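# Place jointed cable runway across three supports

## Task

Set the segmented cable runway down so it rests on all three supports, sitting between each support's lugs, with one of its ends on the tallest support; then open the grippers and move the arms away. It only counts if the runway stays there without any robot holding it.

## Robot and tools

ROBOTS. Four identical i2rt Big YAM arms, named arm1, arm2, arm3 and arm4. Each has six revolute joints, a two-finger gripper and a wrist camera. There are also two fixed room cameras, cam_high and cam_low. An arm reaches roughly 1.0 m from its joint-1 axis. Each joint moves at its own speed, so the hand may sweep a wide, curved path between two postures.

FRAME. Everything lives in one shared scene frame: origin on the floor, +z up. The hand point is midway between the fingertips; the hand's z axis runs along the fingers, and the fingers open and close along its y axis. Foot poses are not printed. With joints 1 and 6 at 0 and the hand level and pointing forward, the wrist camera is on top of the hand looking toward the fingertips.

JOINTS (radians, absolute targets; the +/- value is how close counts as reached):
- joint1_rad: -2.879 to 2.879, +/-0.045. Spins the arm about its base; positive is counter-clockwise seen from above; 0 points the arm the way its foot faces.
- joint2_rad: 0 to 3.141, +/-0.14. Shoulder; 0 has the upper arm roughly level and pointing back, larger values lift it up and over to the front.
- joint3_rad: 0 to 3.019, +/-0.09. Elbow; 0 is fully folded, larger values open it.
- joint4_rad: -1.692 to 1.57, +/-0.055. Hand pitch; positive tips the fingers up.
- joint5_rad: -1.57 to 1.57, +/-0.03. Hand yaw; positive swings it to the arm's right.
- joint6_rad: -2.094 to 2.094, +/-0.035. Hand roll; positive is clockwise viewed from behind the hand.
- gripper_m: 0 to 0.093 metres, +/-0.003. Fingertip gap, an absolute width. Grip force tops out near 50 to 62 N per pad, lower on some units.

TOOLS.
execute_actions: argument "actions" is a list holding exactly one action object, or empty. The action maps robot names ("arm1" to "arm4") to {"joints": {...}}, where the inner object gives absolute targets keyed by the joint names above; any subset of joints and arms may be given. All listed motions begin together and may finish at different moments. Example: {"arm1": {"joints": {"gripper_m": 0.05}}, "arm2": {"joints": {"joint1_rad": 0.3}}}. An empty list just reports state and images. Optional "cameras": a list of names from arm1_cam_wrist, arm2_cam_wrist, arm3_cam_wrist, arm4_cam_wrist, cam_high, cam_low, all; omitted, null or ["all"] gives every camera, [] gives none. Any unknown key, name or out-of-range number rejects the whole call and nothing moves. Joints or arms you leave out may still be driving toward an earlier target.
wait: "seconds" from 0 to 10; commands nothing new, lets the scene run, then returns state and images like an empty action.
zoom_image: "camera" plus "region" [x0, y0, x1, y1] in pixels of that camera's most recent full image, top-left is (0,0), at most 504 by 504. Only cameras that appeared with full images in the latest result can be zoomed.
finished_scene: "scene" is the number of the current scene; it ends that scene for good after the last command has been held, reports success, and gives the next task if any. Replying with no tool call ends all remaining work.

RESULTS. Each result gives every robot's state (joint_positions, joint torques) and images in the order named on the "pictures" line. joint_status tells how each commanded motion of the last accepted action ended: "off_target" means it settled away from the target and may still push; after "contact_stop" or "time_out" the joint gives up its target and holds where it stopped, except that a timed-out arm joint may keep a target no more than 0.375, 0.375, 0.113, 0.225, 0.075, 0.3 rad (joints 1 to 6) from its position and keep pushing, and will move there if freed; on_its_own lists such joints, and its "held at" is the held target, not the actual position. To relieve a push, command the reported position. "joint command not followed", usually with a "cause:" line, means a safety check blocked that arm's joint targets (the gripper target still runs); blocked joints show "not_followed" and may be retried on every later action until valid targets are sent or the path clears. An empty call never shows that line. If a result reports a stop, the remaining execute_actions, wait and finished_scene calls in that same reply are skipped. Torques are raw drive outputs with per-arm offset, scale and noise; nonzero in free air. A tiny change from the current position may produce no motion; a joint bearing a load droops.

CAMERAS. All images are 504x504, pinhole plus radial distortion in OpenCV convention, with K and T_world_to_cam (scene frame to camera, metres) supplied. Fixed cameras may be off by up to about 2.3 degrees and 9 mm; wrist camera poses derive from reported joints and can be further off.

HEAT. Holding loads or pushing heats motors, even while you think. A MOTOR HOT line appears from 85 C; at 100 C the arm and its gripper go limp until cooled (OVER-TEMPERATURE FAULT), dropping whatever it holds, and un-reached keys read "limit_stop_at_motor_heat"; resend those targets afterward.

AVOID. Arms do not stop on contact and can push hard. A hard press between two robots fails the task; a hard hit may too. The self/inter-arm collision check can react late and ignores fingers, gripper housings and wrist cameras; no state line reports arm-to-arm contact. Objects touching robots do not count as collisions. Never knock anything out of the work area or onto the floor. Avoid drops, slips, slams and hard shoving. The arms act independently and do not wait for one another. Finish with grippers open and arms withdrawn, the runway resting unsupported.

Each tool is called after "Call:" by a JSON object that holds its "fn" and its "kwargs", one argument or row to a line.

## Session

Call:
{"fn": "execute_actions", "kwargs": {
  "actions": []
}}

Scene clock: 0.00 s.
Joint torques (N m, as the arm reports them, + toward a larger angle): no reading
Motor temperatures (°C, as the motors report them): arm1=[23 24 23 24 25 23] | arm2=[26 24 23 25 24 22] | arm3=[24 26 24 25 23 27] | arm4=[26 26 26 26 22 25]
arm1.joint_positions: joint1_rad=-0.085 joint2_rad=+0.642 joint3_rad=+1.391 joint4_rad=-1.198 joint5_rad=-0.211 joint6_rad=-0.065 gripper_m=+0.095
arm1.joint_status: not commanded
arm1.hand: x=-0.8748 y=-0.1714 z=+1.4265 quat_wxyz=(-0.533, +0.079, -0.840, -0.060) (m; scene frame)
arm2.joint_positions: joint1_rad=-0.171 joint2_rad=+0.591 joint3_rad=+1.440 joint4_rad=-1.528 joint5_rad=+0.259 joint6_rad=-0.044 gripper_m=+0.095
arm2.joint_status: not commanded
arm2.hand: x=-0.1545 y=-0.5042 z=+1.4474 quat_wxyz=(-0.415, +0.524, -0.726, -0.164) (m; scene frame)
arm3.joint_positions: joint1_rad=-0.428 joint2_rad=+0.549 joint3_rad=+1.338 joint4_rad=-1.185 joint5_rad=+0.285 joint6_rad=+0.304 gripper_m=+0.095
arm3.joint_status: not commanded
arm3.hand: x=+0.3125 y=-0.4840 z=+1.3947 quat_wxyz=(-0.478, +0.294, -0.772, -0.300) (m; scene frame)
arm4.joint_positions: joint1_rad=+0.006 joint2_rad=+0.538 joint3_rad=+1.446 joint4_rad=-1.145 joint5_rad=+0.101 joint6_rad=+0.258 gripper_m=+0.094
arm4.joint_status: not commanded
arm4.hand: x=+0.9257 y=-0.1458 z=+1.4946 quat_wxyz=(-0.085, -0.779, +0.072, +0.617) (m; scene frame)
pictures: arm1_cam_wrist, arm2_cam_wrist, arm3_cam_wrist, arm4_cam_wrist, cam_high, cam_low
Images, in order (width x height): arm1_cam_wrist 504x504, arm2_cam_wrist 504x504, arm3_cam_wrist 504x504, arm4_cam_wrist 504x504, cam_high 504x504, cam_low 504x504.

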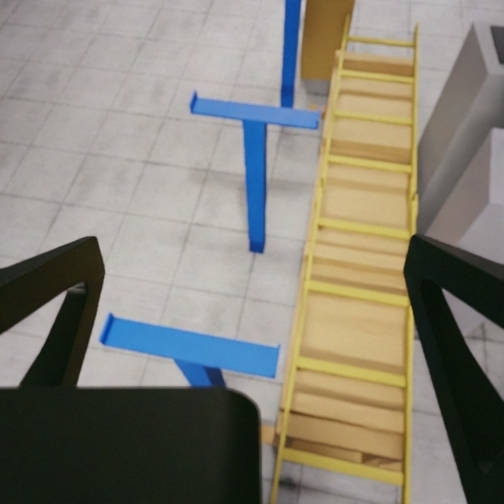

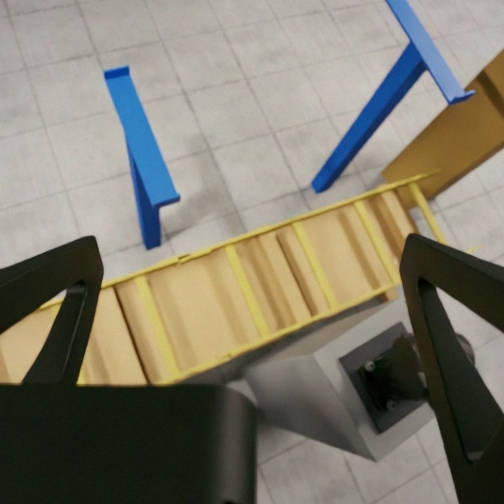

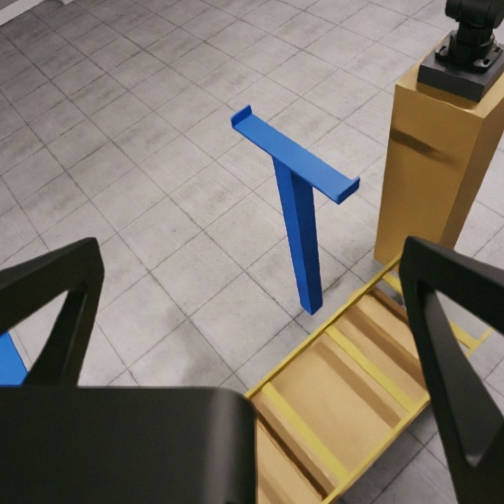

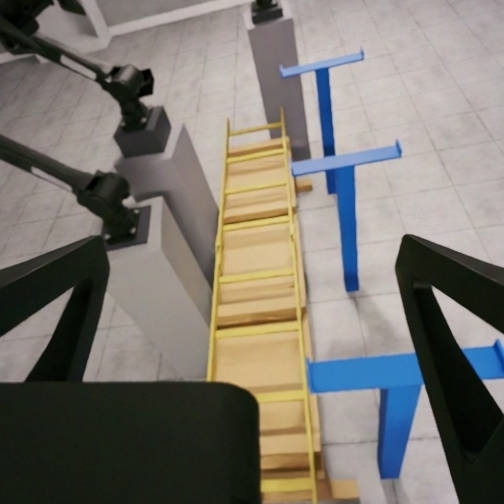

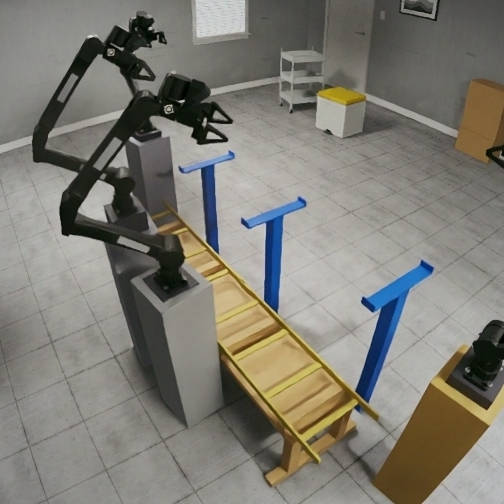

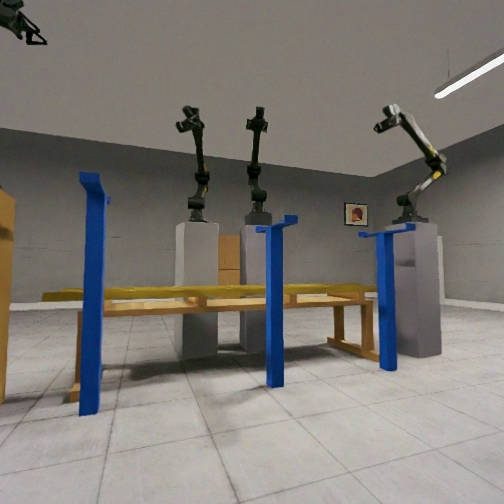

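Call:
{"fn": "execute_actions", "kwargs": {
  "actions": [
    {"arm1":{"joints":{"joint1_rad":0,"joint2_rad":1.2,"joint3_rad":1.2,"joint4_rad":-1.57,"joint5_rad":0,"joint6_rad":0}},"arm2":{"joints":{"joint1_rad":0,"joint2_rad":1.2,"joint3_rad":1.2,"joint4_rad":-1.57,"joint5_rad":0,"joint6_rad":0}},"arm3":{"joints":{"joint1_rad":0,"joint2_rad":1.2,"joint3_rad":1.2,"joint4_rad":-1.57,"joint5_rad":0,"joint6_rad":0}},"arm4":{"joints":{"joint1_rad":0,"joint2_rad":1.2,"joint3_rad":1.2,"joint4_rad":-1.57,"joint5_rad":0,"joint6_rad":0}}}
  ]
}}

Call:
{"fn": "execute_actions", "kwargs": {
  "actions": [
    {"arm1":{"joints":{"joint1_rad":-0.6,"joint4_rad":-1.0}},"arm2":{"joints":{"joint1_rad":0.3,"joint2_rad":1.57}},"arm3":{"joints":{"joint1_rad":-0.3,"joint3_rad":0.8,"joint4_rad":-1.17}},"arm4":{"joints":{"joint1_rad":0.6,"joint2_rad":1.6,"joint4_rad":-1.17}}}
  ]
}}

Scene clock: 23.23 s.
Joint torques (N m, as the arm reports them, + toward a larger angle): arm1=[ 0.98 -6.9   8.98 -0.27  0.2   0.13] | arm2=[ 0.6  -8.74 10.59 -0.03 -0.04  0.05] | arm3=[ 1.27 -8.55 12.25 -0.43 -0.06 -0.12] | arm4=[ 0.29 -9.08  8.47 -0.39 -0.01  0.  ]
Motor temperatures (°C, as the motors report them): arm1=[23 24 28 24 25 23] | arm2=[26 24 28 25 24 22] | arm3=[24 26 27 25 23 27] | arm4=[26 26 30 26 22 25]
arm1.joint_positions: joint1_rad=-0.005 joint2_rad=+1.210 joint3_rad=+1.172 joint4_rad=-1.555 joint5_rad=-0.004 joint6_rad=-0.010 gripper_m=+0.095
arm1.joint_status: all done
arm1.hand: x=-0.8038 y=-0.1865 z=+1.1092 quat_wxyz=(+0.009, +0.035, -0.999, +0.006) (m; scene frame)
arm2.joint_positions: joint1_rad=-0.003 joint2_rad=+1.210 joint3_rad=+1.186 joint4_rad=-1.558 joint5_rad=+0.003 joint6_rad=-0.009 gripper_m=+0.095
arm2.joint_status: all done
arm2.hand: x=-0.2160 y=-0.3414 z=+1.1684 quat_wxyz=(+0.000, +0.684, -0.729, +0.004) (m; scene frame)
arm3.joint_positions: joint1_rad=-0.005 joint2_rad=+1.208 joint3_rad=+1.179 joint4_rad=-1.557 joint5_rad=+0.002 joint6_rad=+0.009 gripper_m=+0.095
arm3.joint_status: all done
arm3.hand: x=+0.1651 y=-0.3470 z=+1.0833 quat_wxyz=(+0.002, +0.732, -0.682, +0.002) (m; scene frame)
arm4.joint_positions: joint1_rad=+0.006 joint2_rad=+1.208 joint3_rad=+1.192 joint4_rad=-1.552 joint5_rad=+0.003 joint6_rad=+0.013 gripper_m=+0.094
arm4.joint_status: all done
arm4.hand: x=+0.7974 y=-0.1799 z=+1.1257 quat_wxyz=(+0.004, -0.998, -0.068, +0.006) (m; scene frame)
pictures: arm1_cam_wrist, arm2_cam_wrist, arm3_cam_wrist, arm4_cam_wrist, cam_high, cam_low
camera_calibration (this result's frames):
arm1_cam_wrist: T_world_to_cam=[[0.0730033, -0.997331, -0.000895252, -0.12696], [-0.799545, -0.0590622, 0.597695, -1.30768], [-0.596153, -0.0429179, -0.801723, 0.522757], [0, 0, 0, 1]] pos_world=[-0.724635, -0.181419, 1.20058]
arm2_cam_wrist: T_world_to_cam=[[0.997415, -0.0698189, 0.0169608, 0.170445], [-0.0664207, -0.805981, 0.588204, -0.97225], [-0.0273976, -0.58781, -0.808535, 0.861193], [0, 0, 0, 1]] pos_world=[-0.210987, -0.265496, 1.26529]
arm3_cam_wrist: T_world_to_cam=[[0.997172, 0.0749536, -0.00546994, -0.131652], [0.0635787, -0.802553, 0.593184, -0.927059], [0.0400714, -0.591854, -0.805049, 0.780878], [0, 0, 0, 1]] pos_world=[0.15893, -0.27198, 1.17784]
arm4_cam_wrist: T_world_to_cam=[[-0.124376, 0.992228, 0.00363628, 0.278736], [0.808593, 0.0992321, 0.57994, -1.27725], [0.575072, 0.075071, -0.814651, 0.60042], [0, 0, 0, 1]] pos_world=[0.722155, -0.1949, 1.22885]
Images, in order (width x height): arm1_cam_wrist 504x504, arm2_cam_wrist 504x504, arm3_cam_wrist 504x504, arm4_cam_wrist 504x504, cam_high 504x504, cam_low 504x504.

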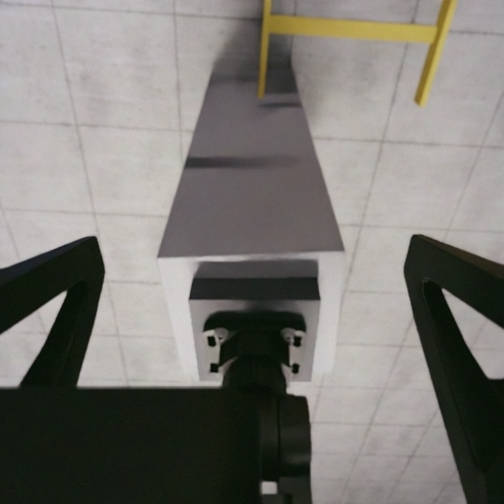

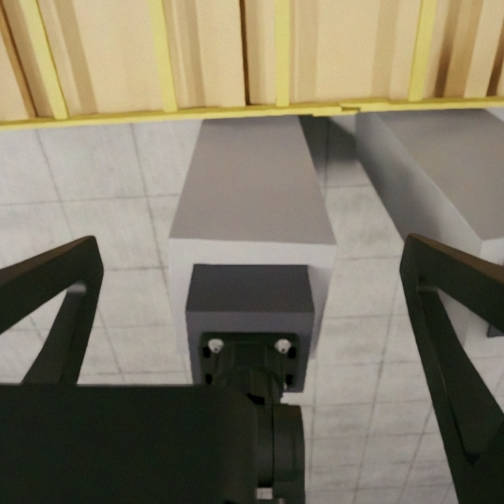

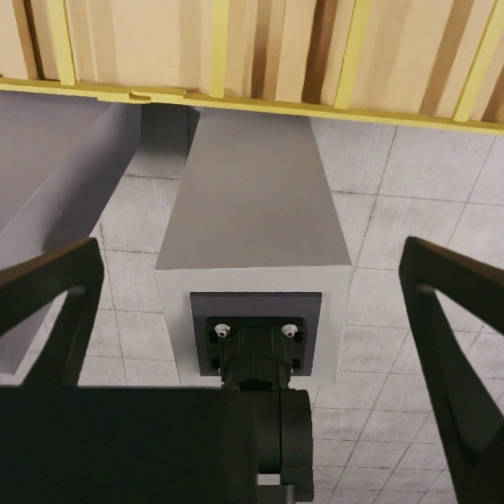

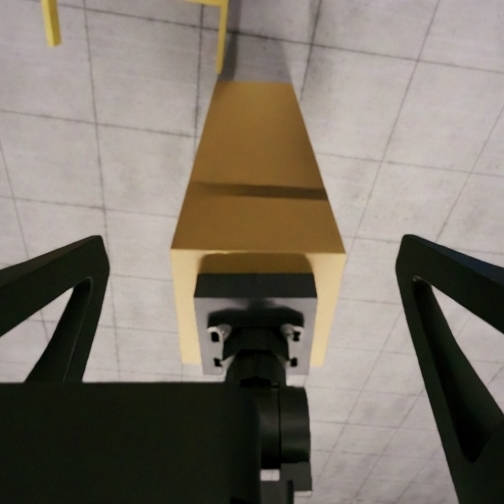

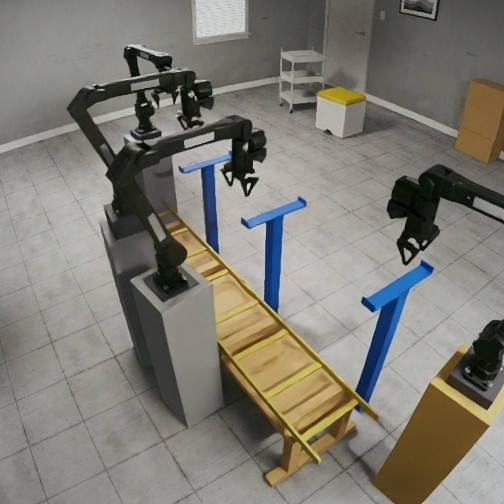

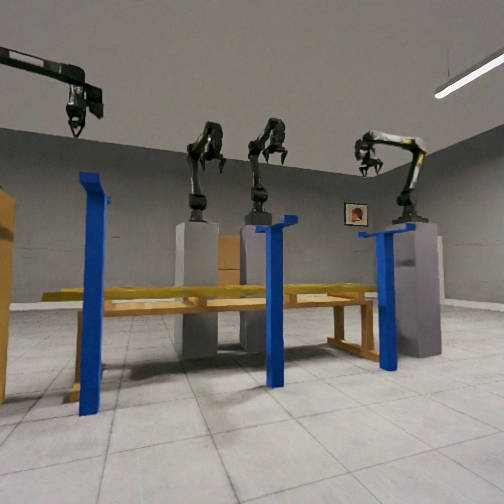

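Scene clock: 24.53 s.
Joint torques (N m, as the arm reports them, + toward a larger angle): arm1=[ 0.81 -7.88  9.63  1.81  0.1   0.12] | arm2=[ -0.34 -13.56   9.21  -0.82   0.04   0.04] | arm3=[ 0.56 -7.92 10.46  0.52 -0.01 -0.11] | arm4=[ -0.65 -15.09   8.06   0.85   0.06   0.01]
Motor temperatures (°C, as the motors report them): arm1=[23 25 28 24 25 23] | arm2=[26 24 28 25 24 22] | arm3=[24 26 27 25 23 27] | arm4=[26 26 30 26 22 25]
arm1.joint_positions: joint1_rad=-0.602 joint2_rad=+1.210 joint3_rad=+1.172 joint4_rad=-1.024 joint5_rad=-0.002 joint6_rad=-0.008 gripper_m=+0.095
arm1.joint_status: all done
arm1.hand: x=-0.7421 y=-0.4379 z=+1.1441 quat_wxyz=(-0.246, -0.251, -0.933, +0.073) (m; scene frame)
arm2.joint_positions: joint1_rad=+0.307 joint2_rad=+1.580 joint3_rad=+1.186 joint4_rad=-1.560 joint5_rad=+0.001 joint6_rad=-0.007 gripper_m=+0.095
arm2.joint_status: all done
arm2.hand: x=-0.3234 y=-0.3263 z=+1.0482 quat_wxyz=(+0.115, +0.774, -0.605, +0.149) (m; scene frame)
arm3.joint_positions: joint1_rad=-0.297 joint2_rad=+1.206 joint3_rad=+0.786 joint4_rad=-1.185 joint5_rad=+0.000 joint6_rad=+0.008 gripper_m=+0.095
arm3.joint_status: all done
arm3.hand: x=+0.2518 y=-0.3891 z=+0.9382 quat_wxyz=(+0.010, +0.625, -0.780, +0.006) (m; scene frame)
arm4.joint_positions: joint1_rad=+0.609 joint2_rad=+1.615 joint3_rad=+1.192 joint4_rad=-1.187 joint5_rad=+0.000 joint6_rad=+0.011 gripper_m=+0.094
arm4.joint_status: all done
arm4.hand: x=+0.8009 y=-0.4341 z=+0.9711 quat_wxyz=(+0.011, -0.932, -0.362, -0.015) (m; scene frame)
pictures: arm1_cam_wrist, arm2_cam_wrist, arm3_cam_wrist, arm4_cam_wrist, cam_high, cam_low
camera_calibration (this result's frames):
arm1_cam_wrist: T_world_to_cam=[[-0.49699, -0.867743, 0.00483101, -0.754912], [-0.863017, 0.494849, 0.101621, -0.531001], [-0.0905717, 0.0463355, -0.994811, 1.21201], [0, 0, 0, 1]] pos_world=[-0.723672, -0.448464, 1.26333]
arm2_cam_wrist: T_world_to_cam=[[0.970516, 0.24056, 0.0151459, 0.375127], [0.117188, -0.525828, 0.84248, -1.01228], [0.210631, -0.815865, -0.538515, 0.489431], [0, 0, 0, 1]] pos_world=[-0.348529, -0.223213, 1.11071]
arm3_cam_wrist: T_world_to_cam=[[0.976935, -0.213311, -0.00979368, -0.31876], [-0.163593, -0.777135, 0.6077, -0.826788], [-0.13724, -0.592081, -0.794106, 0.670072], [0, 0, 0, 1]] pos_world=[0.268112, -0.313783, 1.03143]
arm4_cam_wrist: T_world_to_cam=[[-0.666231, 0.745725, 0.00549964, 0.857109], [0.588561, 0.521263, 0.617965, -0.842692], [0.457965, 0.414945, -0.786186, 0.705282], [0, 0, 0, 1]] pos_world=[0.744013, -0.492556, 1.07052]
Images, in order (width x height): arm1_cam_wrist 504x504, arm2_cam_wrist 504x504, arm3_cam_wrist 504x504, arm4_cam_wrist 504x504, cam_high 504x504, cam_low 504x504.

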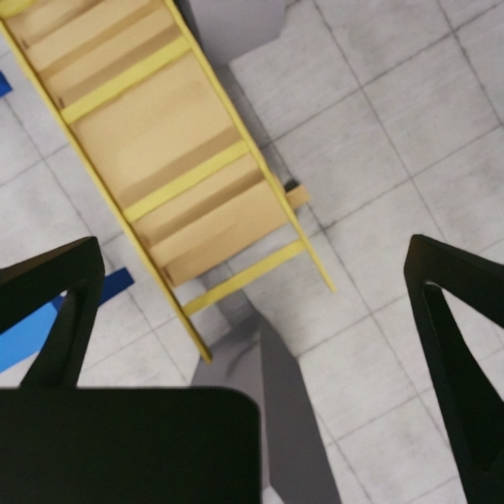

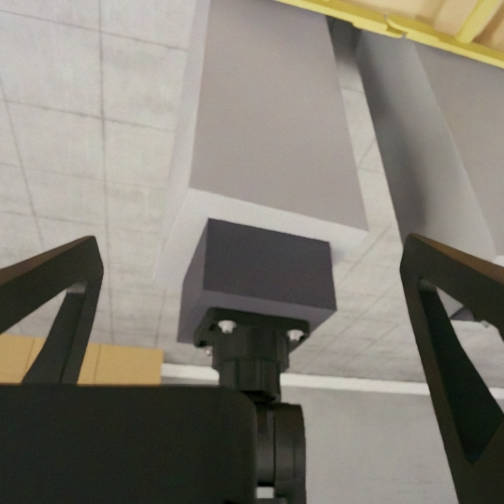

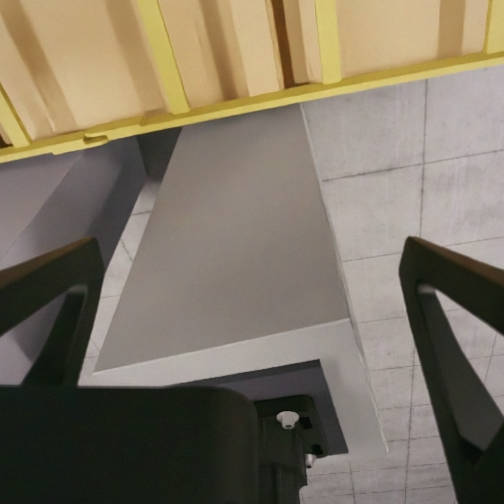

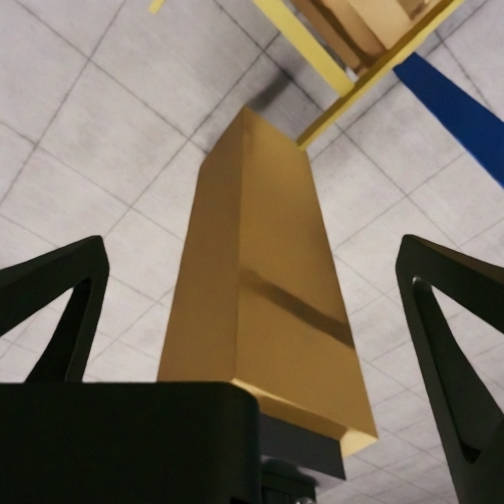

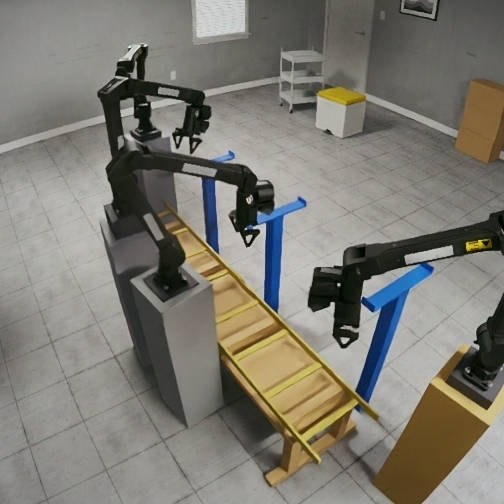

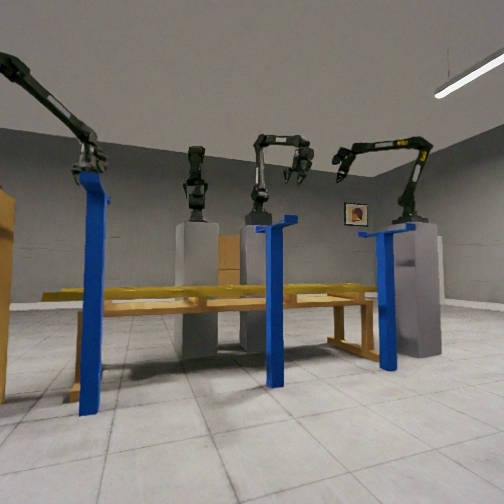

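Call:
{"fn": "execute_actions", "kwargs": {
  "actions": [
    {"arm1":{"joints":{"joint1_rad":-0.566,"joint2_rad":1.9,"joint3_rad":0.8,"joint4_rad":-0.47,"joint6_rad":-2.07}},"arm2":{"joints":{"joint1_rad":-0.188,"joint2_rad":1.9,"joint3_rad":0.8,"joint4_rad":-0.47,"joint6_rad":-0.258}},"arm3":{"joints":{"joint1_rad":0.175,"joint2_rad":1.8,"joint3_rad":0.75,"joint4_rad":-0.52,"joint6_rad":0.259}},"arm4":{"joints":{"joint1_rad":0.5,"joint2_rad":2.0,"joint3_rad":0.95,"joint4_rad":-0.52,"joint6_rad":-0.97}}}
  ],
  "cameras": []
}}

Call:
{"fn": "execute_actions", "kwargs": {
  "actions": [
    {"arm1":{"joints":{"joint2_rad":2.52,"joint3_rad":0.88,"joint4_rad":0.11}},"arm2":{"joints":{"joint2_rad":2.69,"joint3_rad":0.94,"joint4_rad":0.215}},"arm3":{"joints":{"joint2_rad":2.44,"joint3_rad":0.795,"joint4_rad":0.11}},"arm4":{"joints":{"joint1_rad":0.46,"joint2_rad":2.545,"joint3_rad":1.105,"joint4_rad":-0.095}}}
  ]
}}

Scene clock: 64.47 s.
Joint torques (N m, as the arm reports them, + toward a larger angle): arm1=[  0.84 -11.01   4.84   0.67   0.02  -0.01] | arm2=[  0.86 -14.09   5.68   1.11   0.    -0.11] | arm3=[  0.91 -12.47   5.45   0.48   0.01   0.09] | arm4=[  0.68 -15.83   4.77   0.86   0.04  -0.01]
Motor temperatures (°C, as the motors report them): arm1=[23 26 32 24 25 23] | arm2=[26 27 29 25 24 22] | arm3=[24 27 28 25 23 27] | arm4=[26 29 31 26 22 25]
arm1.joint_positions: joint1_rad=-0.569 joint2_rad=+1.906 joint3_rad=+0.774 joint4_rad=-0.486 joint5_rad=-0.002 joint6_rad=-2.060 gripper_m=+0.095
arm1.joint_status: all done
arm1.hand: x=-0.8132 y=-0.3866 z=+0.7378 quat_wxyz=(+0.010, +0.701, -0.712, -0.016) (m; scene frame)
arm2.joint_positions: joint1_rad=-0.194 joint2_rad=+1.909 joint3_rad=+0.786 joint4_rad=-0.483 joint5_rad=+0.001 joint6_rad=-0.249 gripper_m=+0.095
arm2.joint_status: all done
arm2.hand: x=-0.1431 y=-0.3143 z=+0.7898 quat_wxyz=(+0.012, +0.702, -0.712, +0.009) (m; scene frame)
arm3.joint_positions: joint1_rad=+0.174 joint2_rad=+1.802 joint3_rad=+0.745 joint4_rad=-0.535 joint5_rad=+0.000 joint6_rad=+0.250 gripper_m=+0.095
arm3.joint_status: all done
arm3.hand: x=+0.0987 y=-0.3256 z=+0.7372 quat_wxyz=(+0.002, +0.710, -0.704, +0.005) (m; scene frame)
arm4.joint_positions: joint1_rad=+0.492 joint2_rad=+2.014 joint3_rad=+0.938 joint4_rad=-0.538 joint5_rad=+0.000 joint6_rad=-0.957 gripper_m=+0.095
arm4.joint_status: all done
arm4.hand: x=+0.7884 y=-0.3759 z=+0.7301 quat_wxyz=(+0.002, -0.699, -0.714, -0.020) (m; scene frame)
pictures: none
No camera images: the call's "cameras" was empty. Leave "cameras" out to get every camera's image.

Scene clock: 65.97 s.
Joint torques (N m, as the arm reports them, + toward a larger angle): arm1=[  0.83 -13.53  -0.16   0.72   0.01  -0.01] | arm2=[  0.82 -15.68  -0.66   1.18   0.    -0.11] | arm3=[  0.83 -14.94  -0.38   0.54   0.01   0.09] | arm4=[ -0.16 -18.7    1.78   1.    -0.03   0.  ]
Motor temperatures (°C, as the motors report them): arm1=[23 27 31 24 25 23] | arm2=[26 27 29 25 24 22] | arm3=[24 27 28 25 23 27] | arm4=[26 29 31 26 22 25]
arm1.joint_positions: joint1_rad=-0.569 joint2_rad=+2.541 joint3_rad=+0.877 joint4_rad=+0.094 joint5_rad=-0.002 joint6_rad=-2.062 gripper_m=+0.095
arm1.joint_status: all done
arm1.hand: x=-0.8330 y=-0.3783 z=+0.5255 quat_wxyz=(+0.003, +0.702, -0.712, +0.007) (m; scene frame)
arm2.joint_positions: joint1_rad=-0.194 joint2_rad=+2.701 joint3_rad=+0.937 joint4_rad=+0.202 joint5_rad=+0.001 joint6_rad=-0.250 gripper_m=+0.095
arm2.joint_status: all done
arm2.hand: x=-0.1541 y=-0.3567 z=+0.5243 quat_wxyz=(-0.007, +0.702, -0.712, -0.003) (m; scene frame)
arm3.joint_positions: joint1_rad=+0.174 joint2_rad=+2.447 joint3_rad=+0.794 joint4_rad=+0.095 joint5_rad=+0.000 joint6_rad=+0.250 gripper_m=+0.095
arm3.joint_status: all done
arm3.hand: x=+0.1056 y=-0.3517 z=+0.5260 quat_wxyz=(-0.006, +0.710, -0.704, -0.010) (m; scene frame)
arm4.joint_positions: joint1_rad=+0.466 joint2_rad=+2.563 joint3_rad=+1.096 joint4_rad=-0.114 joint5_rad=+0.000 joint6_rad=-0.958 gripper_m=+0.095
arm4.joint_status: all done
arm4.hand: x=+0.7828 y=-0.3646 z=+0.5235 quat_wxyz=(+0.004, -0.708, -0.706, -0.003) (m; scene frame)
pictures: arm1_cam_wrist, arm2_cam_wrist, arm3_cam_wrist, arm4_cam_wrist, cam_high, cam_low
camera_calibration (this result's frames):
arm1_cam_wrist: T_world_to_cam=[[0.99994, -0.00974856, -0.00501202, 0.831282], [-0.00486646, -0.804515, 0.593912, -0.611583], [-0.00982204, -0.593852, -0.804514, 0.310671], [0, 0, 0, 1]] pos_world=[-0.831157, -0.299432, 0.617332]
arm2_cam_wrist: T_world_to_cam=[[0.999633, -0.020556, 0.0176576, 0.136047], [-0.026964, -0.819408, 0.572576, -0.59213], [0.00269892, -0.572842, -0.819661, 0.348933], [0, 0, 0, 1]] pos_world=[-0.152905, -0.282516, 0.622644]
arm3_cam_wrist: T_world_to_cam=[[0.999846, 0.0141752, -0.0103756, -0.0941451], [0.0175612, -0.821308, 0.570214, -0.586076], [-0.000438667, -0.570308, -0.821431, 0.352322], [0, 0, 0, 1]] pos_world=[0.104577, -0.279083, 0.62262]
arm4_cam_wrist: T_world_to_cam=[[-0.999883, 0.0148862, -0.00364359, 0.795208], [0.00976269, 0.801945, 0.597318, -0.0254159], [0.0118138, 0.597212, -0.801997, 0.756864], [0, 0, 0, 1]] pos_world=[0.786422, -0.443464, 0.625081]
Images, in order (width x height): arm1_cam_wrist 504x504, arm2_cam_wrist 504x504, arm3_cam_wrist 504x504, arm4_cam_wrist 504x504, cam_high 504x504, cam_low 504x504.

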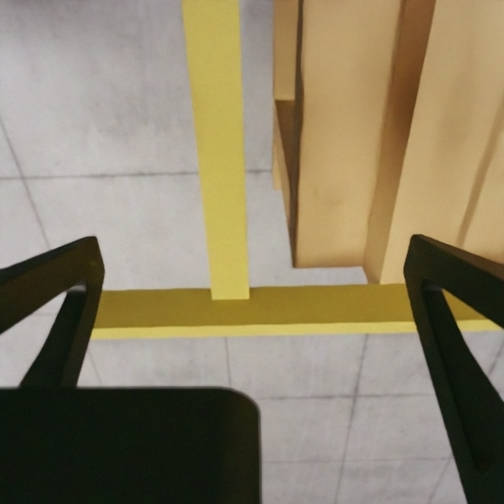

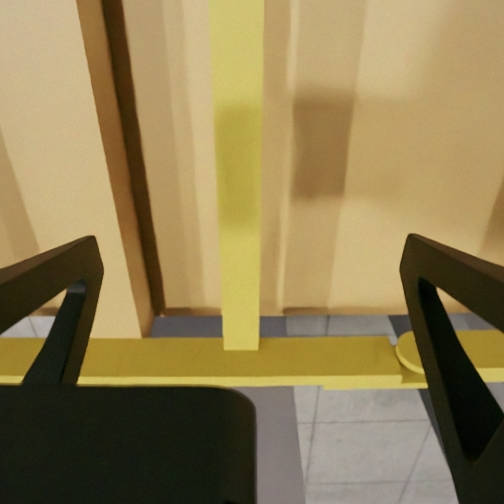

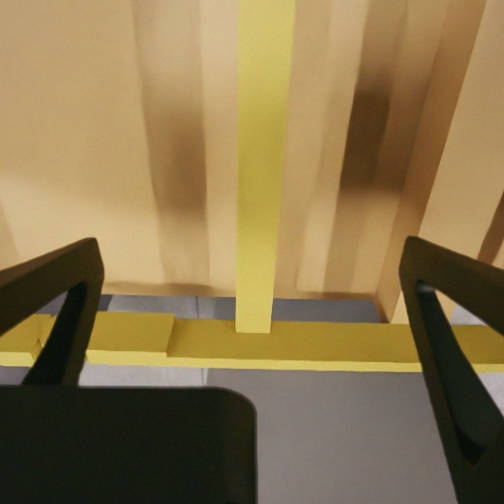

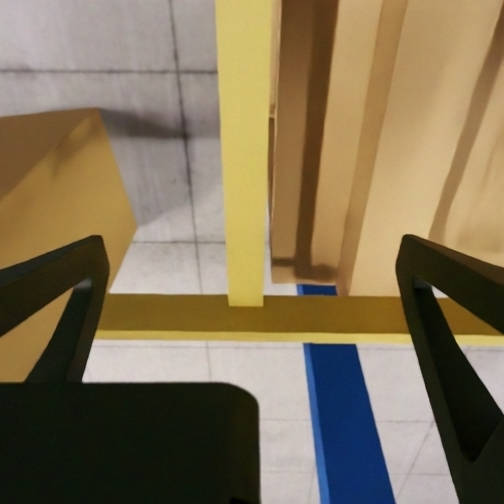

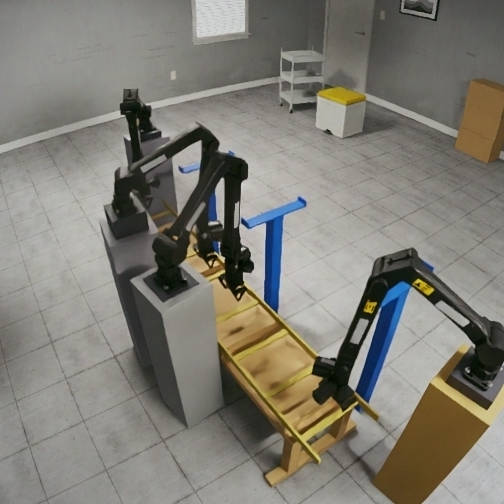

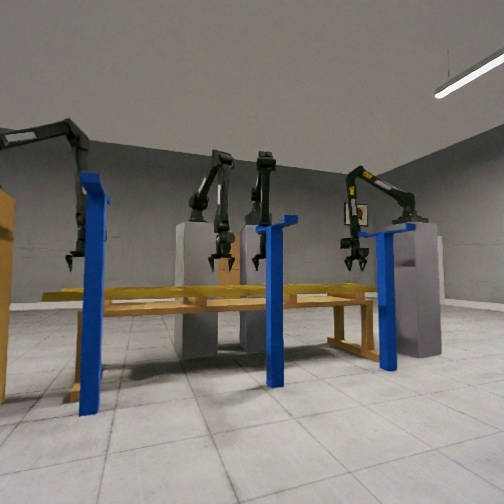

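Call:
{"fn": "execute_actions", "kwargs": {
  "actions": [
    {"arm1":{"joints":{"joint2_rad":2.895,"joint3_rad":1.122,"joint4_rad":0.237}},"arm2":{"joints":{"joint1_rad":-0.172,"joint2_rad":3.05,"joint3_rad":1.248,"joint4_rad":0.257}},"arm3":{"joints":{"joint1_rad":0.16,"joint2_rad":2.837,"joint3_rad":1.033,"joint4_rad":0.257}},"arm4":{"joints":{"joint2_rad":2.895,"joint3_rad":1.362,"joint4_rad":0.003}}}
  ]
}}

Call:
{"fn": "zoom_image", "kwargs": {
  "camera": "cam_low",
  "region": [30,160,430,330]
}}

Scene clock: 77.37 s.
Joint torques (N m, as the arm reports them, + toward a larger angle): arm1=[ 0.57 -9.55 -0.54  0.48 -0.12  0.05] | arm2=[  0.73 -15.74  -1.13   0.8    0.    -0.11] | arm3=[ -0.46 -17.37  -2.4    0.29   0.01   0.09] | arm4=[  0.64 -14.53   1.28   0.8    0.18   0.04]
Motor temperatures (°C, as the motors report them): arm1=[23 28 28 24 25 23] | arm2=[26 27 26 25 24 22] | arm3=[24 28 27 25 23 27] | arm4=[26 30 29 26 22 25]
arm1.joint_positions: joint1_rad=-0.567 joint2_rad=+2.846 joint3_rad=+1.122 joint4_rad=+0.232 joint5_rad=+0.002 joint6_rad=-2.068 gripper_m=+0.095
arm1.joint_status: all done
arm1.hand: x=-0.8090 y=-0.3928 z=+0.4166 quat_wxyz=(-0.006, +0.704, -0.708, +0.044) (m; scene frame)
arm2.joint_positions: joint1_rad=-0.177 joint2_rad=+3.060 joint3_rad=+1.245 joint4_rad=+0.252 joint5_rad=+0.001 joint6_rad=-0.250 gripper_m=+0.095
arm2.joint_status: all done
arm2.hand: x=-0.1610 y=-0.3625 z=+0.3914 quat_wxyz=(-0.007, +0.708, -0.706, -0.002) (m; scene frame)
arm3.joint_positions: joint1_rad=+0.173 joint2_rad=+2.861 joint3_rad=+1.032 joint4_rad=+0.251 joint5_rad=+0.000 joint6_rad=+0.250 gripper_m=+0.095
arm3.joint_status: all done
arm3.hand: x=+0.1111 y=-0.3715 z=+0.3864 quat_wxyz=(-0.002, +0.710, -0.704, -0.002) (m; scene frame)
arm4.joint_positions: joint1_rad=+0.464 joint2_rad=+2.851 joint3_rad=+1.360 joint4_rad=-0.005 joint5_rad=-0.004 joint6_rad=-0.957 gripper_m=+0.094
arm4.joint_status: all done
arm4.hand: x=+0.7491 y=-0.3867 z=+0.4166 quat_wxyz=(+0.009, -0.708, -0.705, +0.039) (m; scene frame)
pictures: arm1_cam_wrist, arm2_cam_wrist, arm3_cam_wrist, arm4_cam_wrist, cam_high, cam_low
camera_calibration (this result's frames):
arm1_cam_wrist: T_world_to_cam=[[0.998193, 0.0000062431, 0.0600841, 0.781932], [-0.0375735, -0.780281, 0.624299, -0.588007], [0.0468864, -0.625429, -0.778871, 0.237477], [0, 0, 0, 1]] pos_world=[-0.813747, -0.310291, 0.505075]
arm2_cam_wrist: T_world_to_cam=[[0.999843, -0.00336993, 0.0173821, 0.151575], [-0.012736, -0.81887, 0.573837, -0.519009], [0.0122999, -0.573969, -0.818785, 0.237408], [0, 0, 0, 1]] pos_world=[-0.161082, -0.288226, 0.489578]
arm3_cam_wrist: T_world_to_cam=[[0.999895, 0.0132602, -0.00584273, -0.102842], [0.0141722, -0.810883, 0.585037, -0.524395], [0.00301993, -0.585059, -0.810985, 0.216485], [0, 0, 0, 1]] pos_world=[0.109609, -0.297203, 0.481756]
arm4_cam_wrist: T_world_to_cam=[[-0.997885, 0.018535, 0.0623117, 0.733948], [0.0499613, 0.831921, 0.55264, 0.0565285], [-0.0415952, 0.554584, -0.831088, 0.720305], [0, 0, 0, 1]] pos_world=[0.759533, -0.460101, 0.521663]
Images, in order (width x height): arm1_cam_wrist 504x504, arm2_cam_wrist 504x504, arm3_cam_wrist 504x504, arm4_cam_wrist 504x504, cam_high 504x504, cam_low 504x504.

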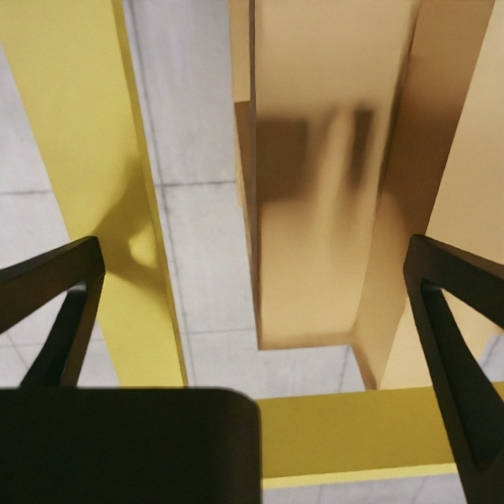

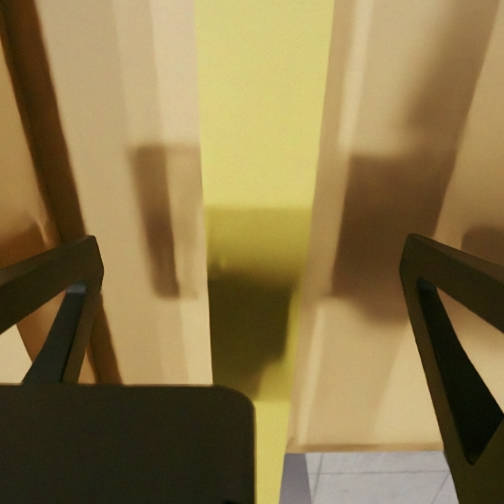

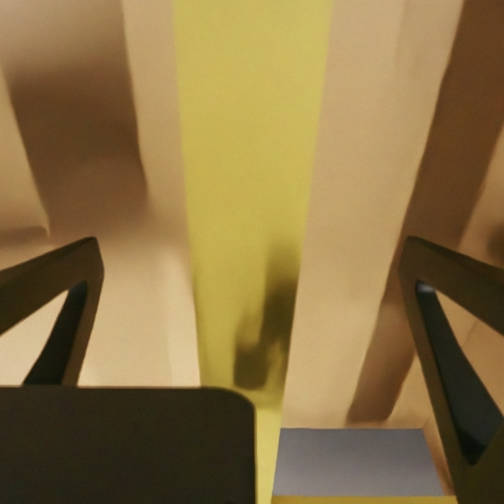

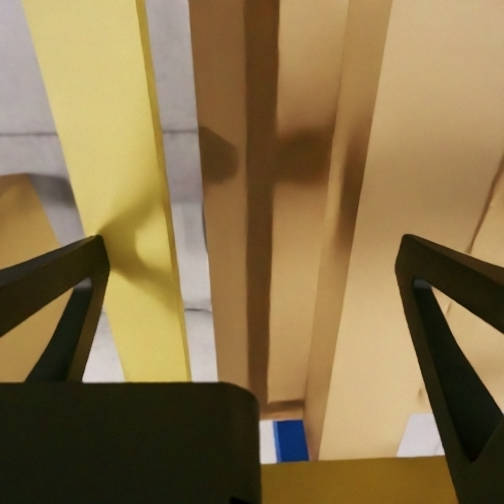

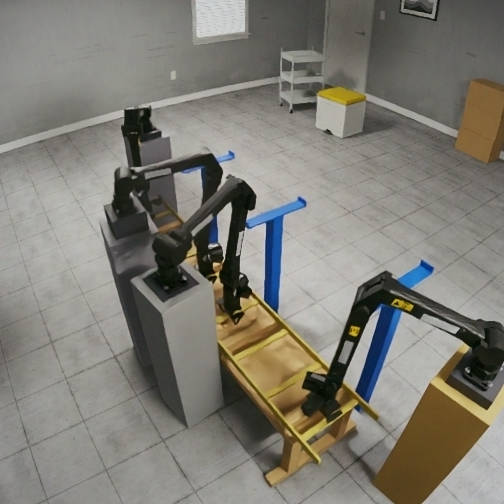

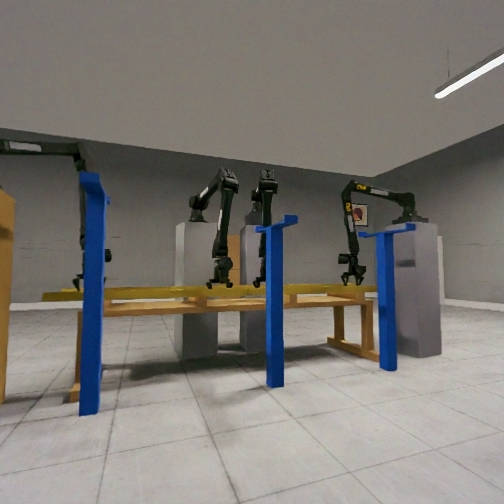

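Region (30, 160, 430, 330) of cam_low's 504x504 image, scaled by 1.260, with more detail than that image has; it fills the top 214 rows of this view, and the rest is white.

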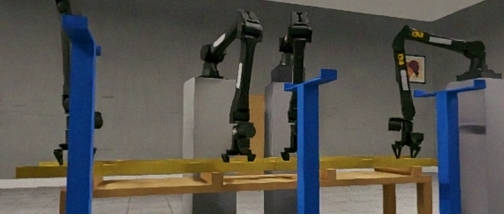

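Call:
{"fn": "execute_actions", "kwargs": {
  "actions": [
    {"arm1":{"joints":{"joint2_rad":2.76,"joint3_rad":1.0,"joint4_rad":0.21}},"arm4":{"joints":{"joint2_rad":2.763,"joint3_rad":1.24,"joint4_rad":-0.03}}}
  ],
  "cameras": []
}}

Call:
{"fn": "execute_actions", "kwargs": {
  "actions": [
    {"arm1":{"joints":{"joint2_rad":2.83,"joint3_rad":1.05}},"arm4":{"joints":{"joint2_rad":2.83,"joint3_rad":1.29}}}
  ],
  "cameras": []
}}

Call:
{"fn": "execute_actions", "kwargs": {
  "actions": [
    {"arm1":{"joints":{"joint2_rad":2.895,"joint3_rad":1.122,"joint4_rad":0.227}},"arm4":{"joints":{"joint2_rad":2.895,"joint3_rad":1.358,"joint4_rad":-0.008}}}
  ],
  "cameras": ["arm1_cam_wrist","arm4_cam_wrist"]
}}

Scene clock: 95.90 s.
Joint torques (N m, as the arm reports them, + toward a larger angle): arm1=[  0.59 -13.3   -1.01  -0.15  -0.12   0.04] | arm2=[  0.71 -15.85  -1.14   0.8    0.    -0.11] | arm3=[ -0.43 -16.69  -2.2    0.18   0.     0.09] | arm4=[  0.26 -17.87   0.78  -0.1    0.17  -0.01]
Motor temperatures (°C, as the motors report them): arm1=[23 28 26 24 25 23] | arm2=[26 28 25 25 24 22] | arm3=[24 29 26 25 23 27] | arm4=[26 30 28 26 22 25]
arm1.joint_positions: joint1_rad=-0.567 joint2_rad=+2.778 joint3_rad=+1.000 joint4_rad=+0.219 joint5_rad=+0.002 joint6_rad=-2.068 gripper_m=+0.095
arm1.joint_status: all done
arm1.hand: x=-0.8442 y=-0.3731 z=+0.4452 quat_wxyz=(+0.003, +0.705, -0.709, +0.013) (m; scene frame)
arm2.joint_positions: joint1_rad=-0.177 joint2_rad=+3.060 joint3_rad=+1.245 joint4_rad=+0.252 joint5_rad=+0.001 joint6_rad=-0.250 gripper_m=+0.095
arm2.joint_status: not commanded
arm2.hand: x=-0.1610 y=-0.3625 z=+0.3914 quat_wxyz=(-0.007, +0.708, -0.706, -0.002) (m; scene frame)
arm3.joint_positions: joint1_rad=+0.173 joint2_rad=+2.861 joint3_rad=+1.032 joint4_rad=+0.251 joint5_rad=+0.000 joint6_rad=+0.250 gripper_m=+0.095
arm3.joint_status: not commanded
arm3.hand: x=+0.1111 y=-0.3715 z=+0.3864 quat_wxyz=(-0.002, +0.710, -0.704, -0.002) (m; scene frame)
arm4.joint_positions: joint1_rad=+0.464 joint2_rad=+2.776 joint3_rad=+1.237 joint4_rad=-0.018 joint5_rad=-0.003 joint6_rad=-0.958 gripper_m=+0.094
arm4.joint_status: all done
arm4.hand: x=+0.7804 y=-0.3649 z=+0.4432 quat_wxyz=(+0.005, -0.709, -0.705, +0.008) (m; scene frame)
pictures: none
No camera images: the call's "cameras" was empty. Leave "cameras" out to get every camera's image.

Scene clock: 96.73 s.
Joint torques (N m, as the arm reports them, + toward a larger angle): arm1=[  0.62 -12.43  -1.37  -0.14  -0.12   0.04] | arm2=[  0.72 -15.85  -1.14   0.8    0.    -0.11] | arm3=[ -0.43 -16.68  -2.21   0.2    0.01   0.09] | arm4=[  0.2  -15.62   0.88  -0.06   0.1    0.02]
Motor temperatures (°C, as the motors report them): arm1=[23 28 26 24 25 23] | arm2=[26 28 25 25 24 22] | arm3=[24 29 26 25 23 27] | arm4=[26 30 28 26 22 25]
arm1.joint_positions: joint1_rad=-0.567 joint2_rad=+2.830 joint3_rad=+1.055 joint4_rad=+0.219 joint5_rad=+0.002 joint6_rad=-2.068 gripper_m=+0.095
arm1.joint_status: all done
arm1.hand: x=-0.8397 y=-0.3758 z=+0.4252 quat_wxyz=(+0.002, +0.705, -0.709, +0.014) (m; scene frame)
arm2.joint_positions: joint1_rad=-0.177 joint2_rad=+3.060 joint3_rad=+1.245 joint4_rad=+0.252 joint5_rad=+0.001 joint6_rad=-0.250 gripper_m=+0.095
arm2.joint_status: not commanded
arm2.hand: x=-0.1610 y=-0.3625 z=+0.3914 quat_wxyz=(-0.007, +0.708, -0.706, -0.002) (m; scene frame)
arm3.joint_positions: joint1_rad=+0.173 joint2_rad=+2.861 joint3_rad=+1.032 joint4_rad=+0.251 joint5_rad=+0.000 joint6_rad=+0.250 gripper_m=+0.095
arm3.joint_status: not commanded
arm3.hand: x=+0.1111 y=-0.3715 z=+0.3864 quat_wxyz=(-0.002, +0.710, -0.704, -0.002) (m; scene frame)
arm4.joint_positions: joint1_rad=+0.464 joint2_rad=+2.812 joint3_rad=+1.288 joint4_rad=-0.018 joint5_rad=-0.003 joint6_rad=-0.958 gripper_m=+0.094
arm4.joint_status: all done
arm4.hand: x=+0.7703 y=-0.3718 z=+0.4300 quat_wxyz=(+0.006, -0.709, -0.705, +0.016) (m; scene frame)
pictures: none
No camera images: the call's "cameras" was empty. Leave "cameras" out to get every camera's image.

Scene clock: 97.50 s.
Joint torques (N m, as the arm reports them, + toward a larger angle): arm1=[  0.59 -12.68  -1.07   0.5   -0.12   0.04] | arm2=[  0.77 -15.79  -1.15   0.8    0.    -0.11] | arm3=[ -0.49 -16.67  -2.21   0.2    0.01   0.09] | arm4=[ -0.49 -16.59   1.04   0.57   0.12   0.03]
Motor temperatures (°C, as the motors report them): arm1=[23 28 26 24 25 23] | arm2=[26 28 25 25 24 22] | arm3=[24 29 26 25 23 27] | arm4=[26 30 28 26 22 25]
arm1.joint_positions: joint1_rad=-0.567 joint2_rad=+2.896 joint3_rad=+1.124 joint4_rad=+0.219 joint5_rad=+0.002 joint6_rad=-2.068 gripper_m=+0.095
arm1.joint_status: all done
arm1.hand: x=-0.8361 y=-0.3782 z=+0.3997 quat_wxyz=(+0.002, +0.705, -0.709, +0.016) (m; scene frame)
arm2.joint_positions: joint1_rad=-0.177 joint2_rad=+3.060 joint3_rad=+1.245 joint4_rad=+0.252 joint5_rad=+0.001 joint6_rad=-0.250 gripper_m=+0.095
arm2.joint_status: not commanded
arm2.hand: x=-0.1610 y=-0.3625 z=+0.3914 quat_wxyz=(-0.007, +0.708, -0.706, -0.002) (m; scene frame)
arm3.joint_positions: joint1_rad=+0.173 joint2_rad=+2.861 joint3_rad=+1.032 joint4_rad=+0.251 joint5_rad=+0.000 joint6_rad=+0.250 gripper_m=+0.095
arm3.joint_status: not commanded
arm3.hand: x=+0.1111 y=-0.3715 z=+0.3864 quat_wxyz=(-0.002, +0.710, -0.704, -0.002) (m; scene frame)
arm4.joint_positions: joint1_rad=+0.464 joint2_rad=+2.884 joint3_rad=+1.353 joint4_rad=-0.018 joint5_rad=-0.003 joint6_rad=-0.958 gripper_m=+0.094
arm4.joint_status: all done
arm4.hand: x=+0.7708 y=-0.3712 z=+0.4024 quat_wxyz=(+0.005, -0.709, -0.705, +0.013) (m; scene frame)
pictures: arm1_cam_wrist, arm4_cam_wrist
camera_calibration (this result's frames):
arm1_cam_wrist: T_world_to_cam=[[0.999972, -0.00162509, 0.00727757, 0.831923], [-0.00568201, -0.798082, 0.602522, -0.538362], [0.00482894, -0.602546, -0.798069, 0.215865], [0, 0, 0, 1]] pos_world=[-0.836001, -0.298237, 0.490596]
arm4_cam_wrist: T_world_to_cam=[[-0.999637, 0.0174101, 0.0205718, 0.773866], [0.0261166, 0.814177, 0.580029, 0.0511694], [-0.00665071, 0.580356, -0.814336, 0.676678], [0, 0, 0, 1]] pos_world=[0.776749, -0.447848, 0.505444]
Images, in order (width x height): arm1_cam_wrist 504x504, arm4_cam_wrist 504x504.

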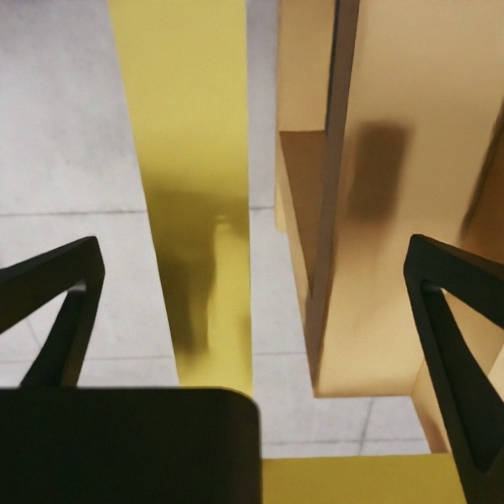

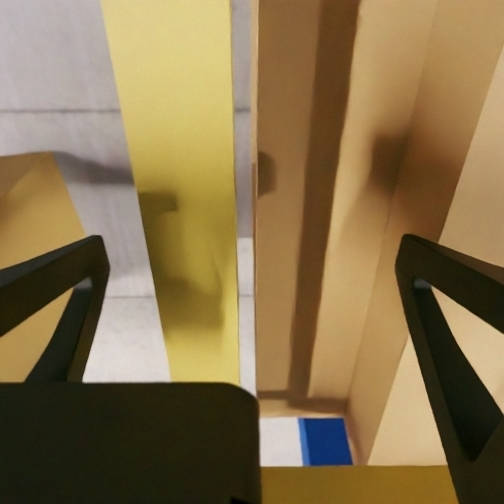

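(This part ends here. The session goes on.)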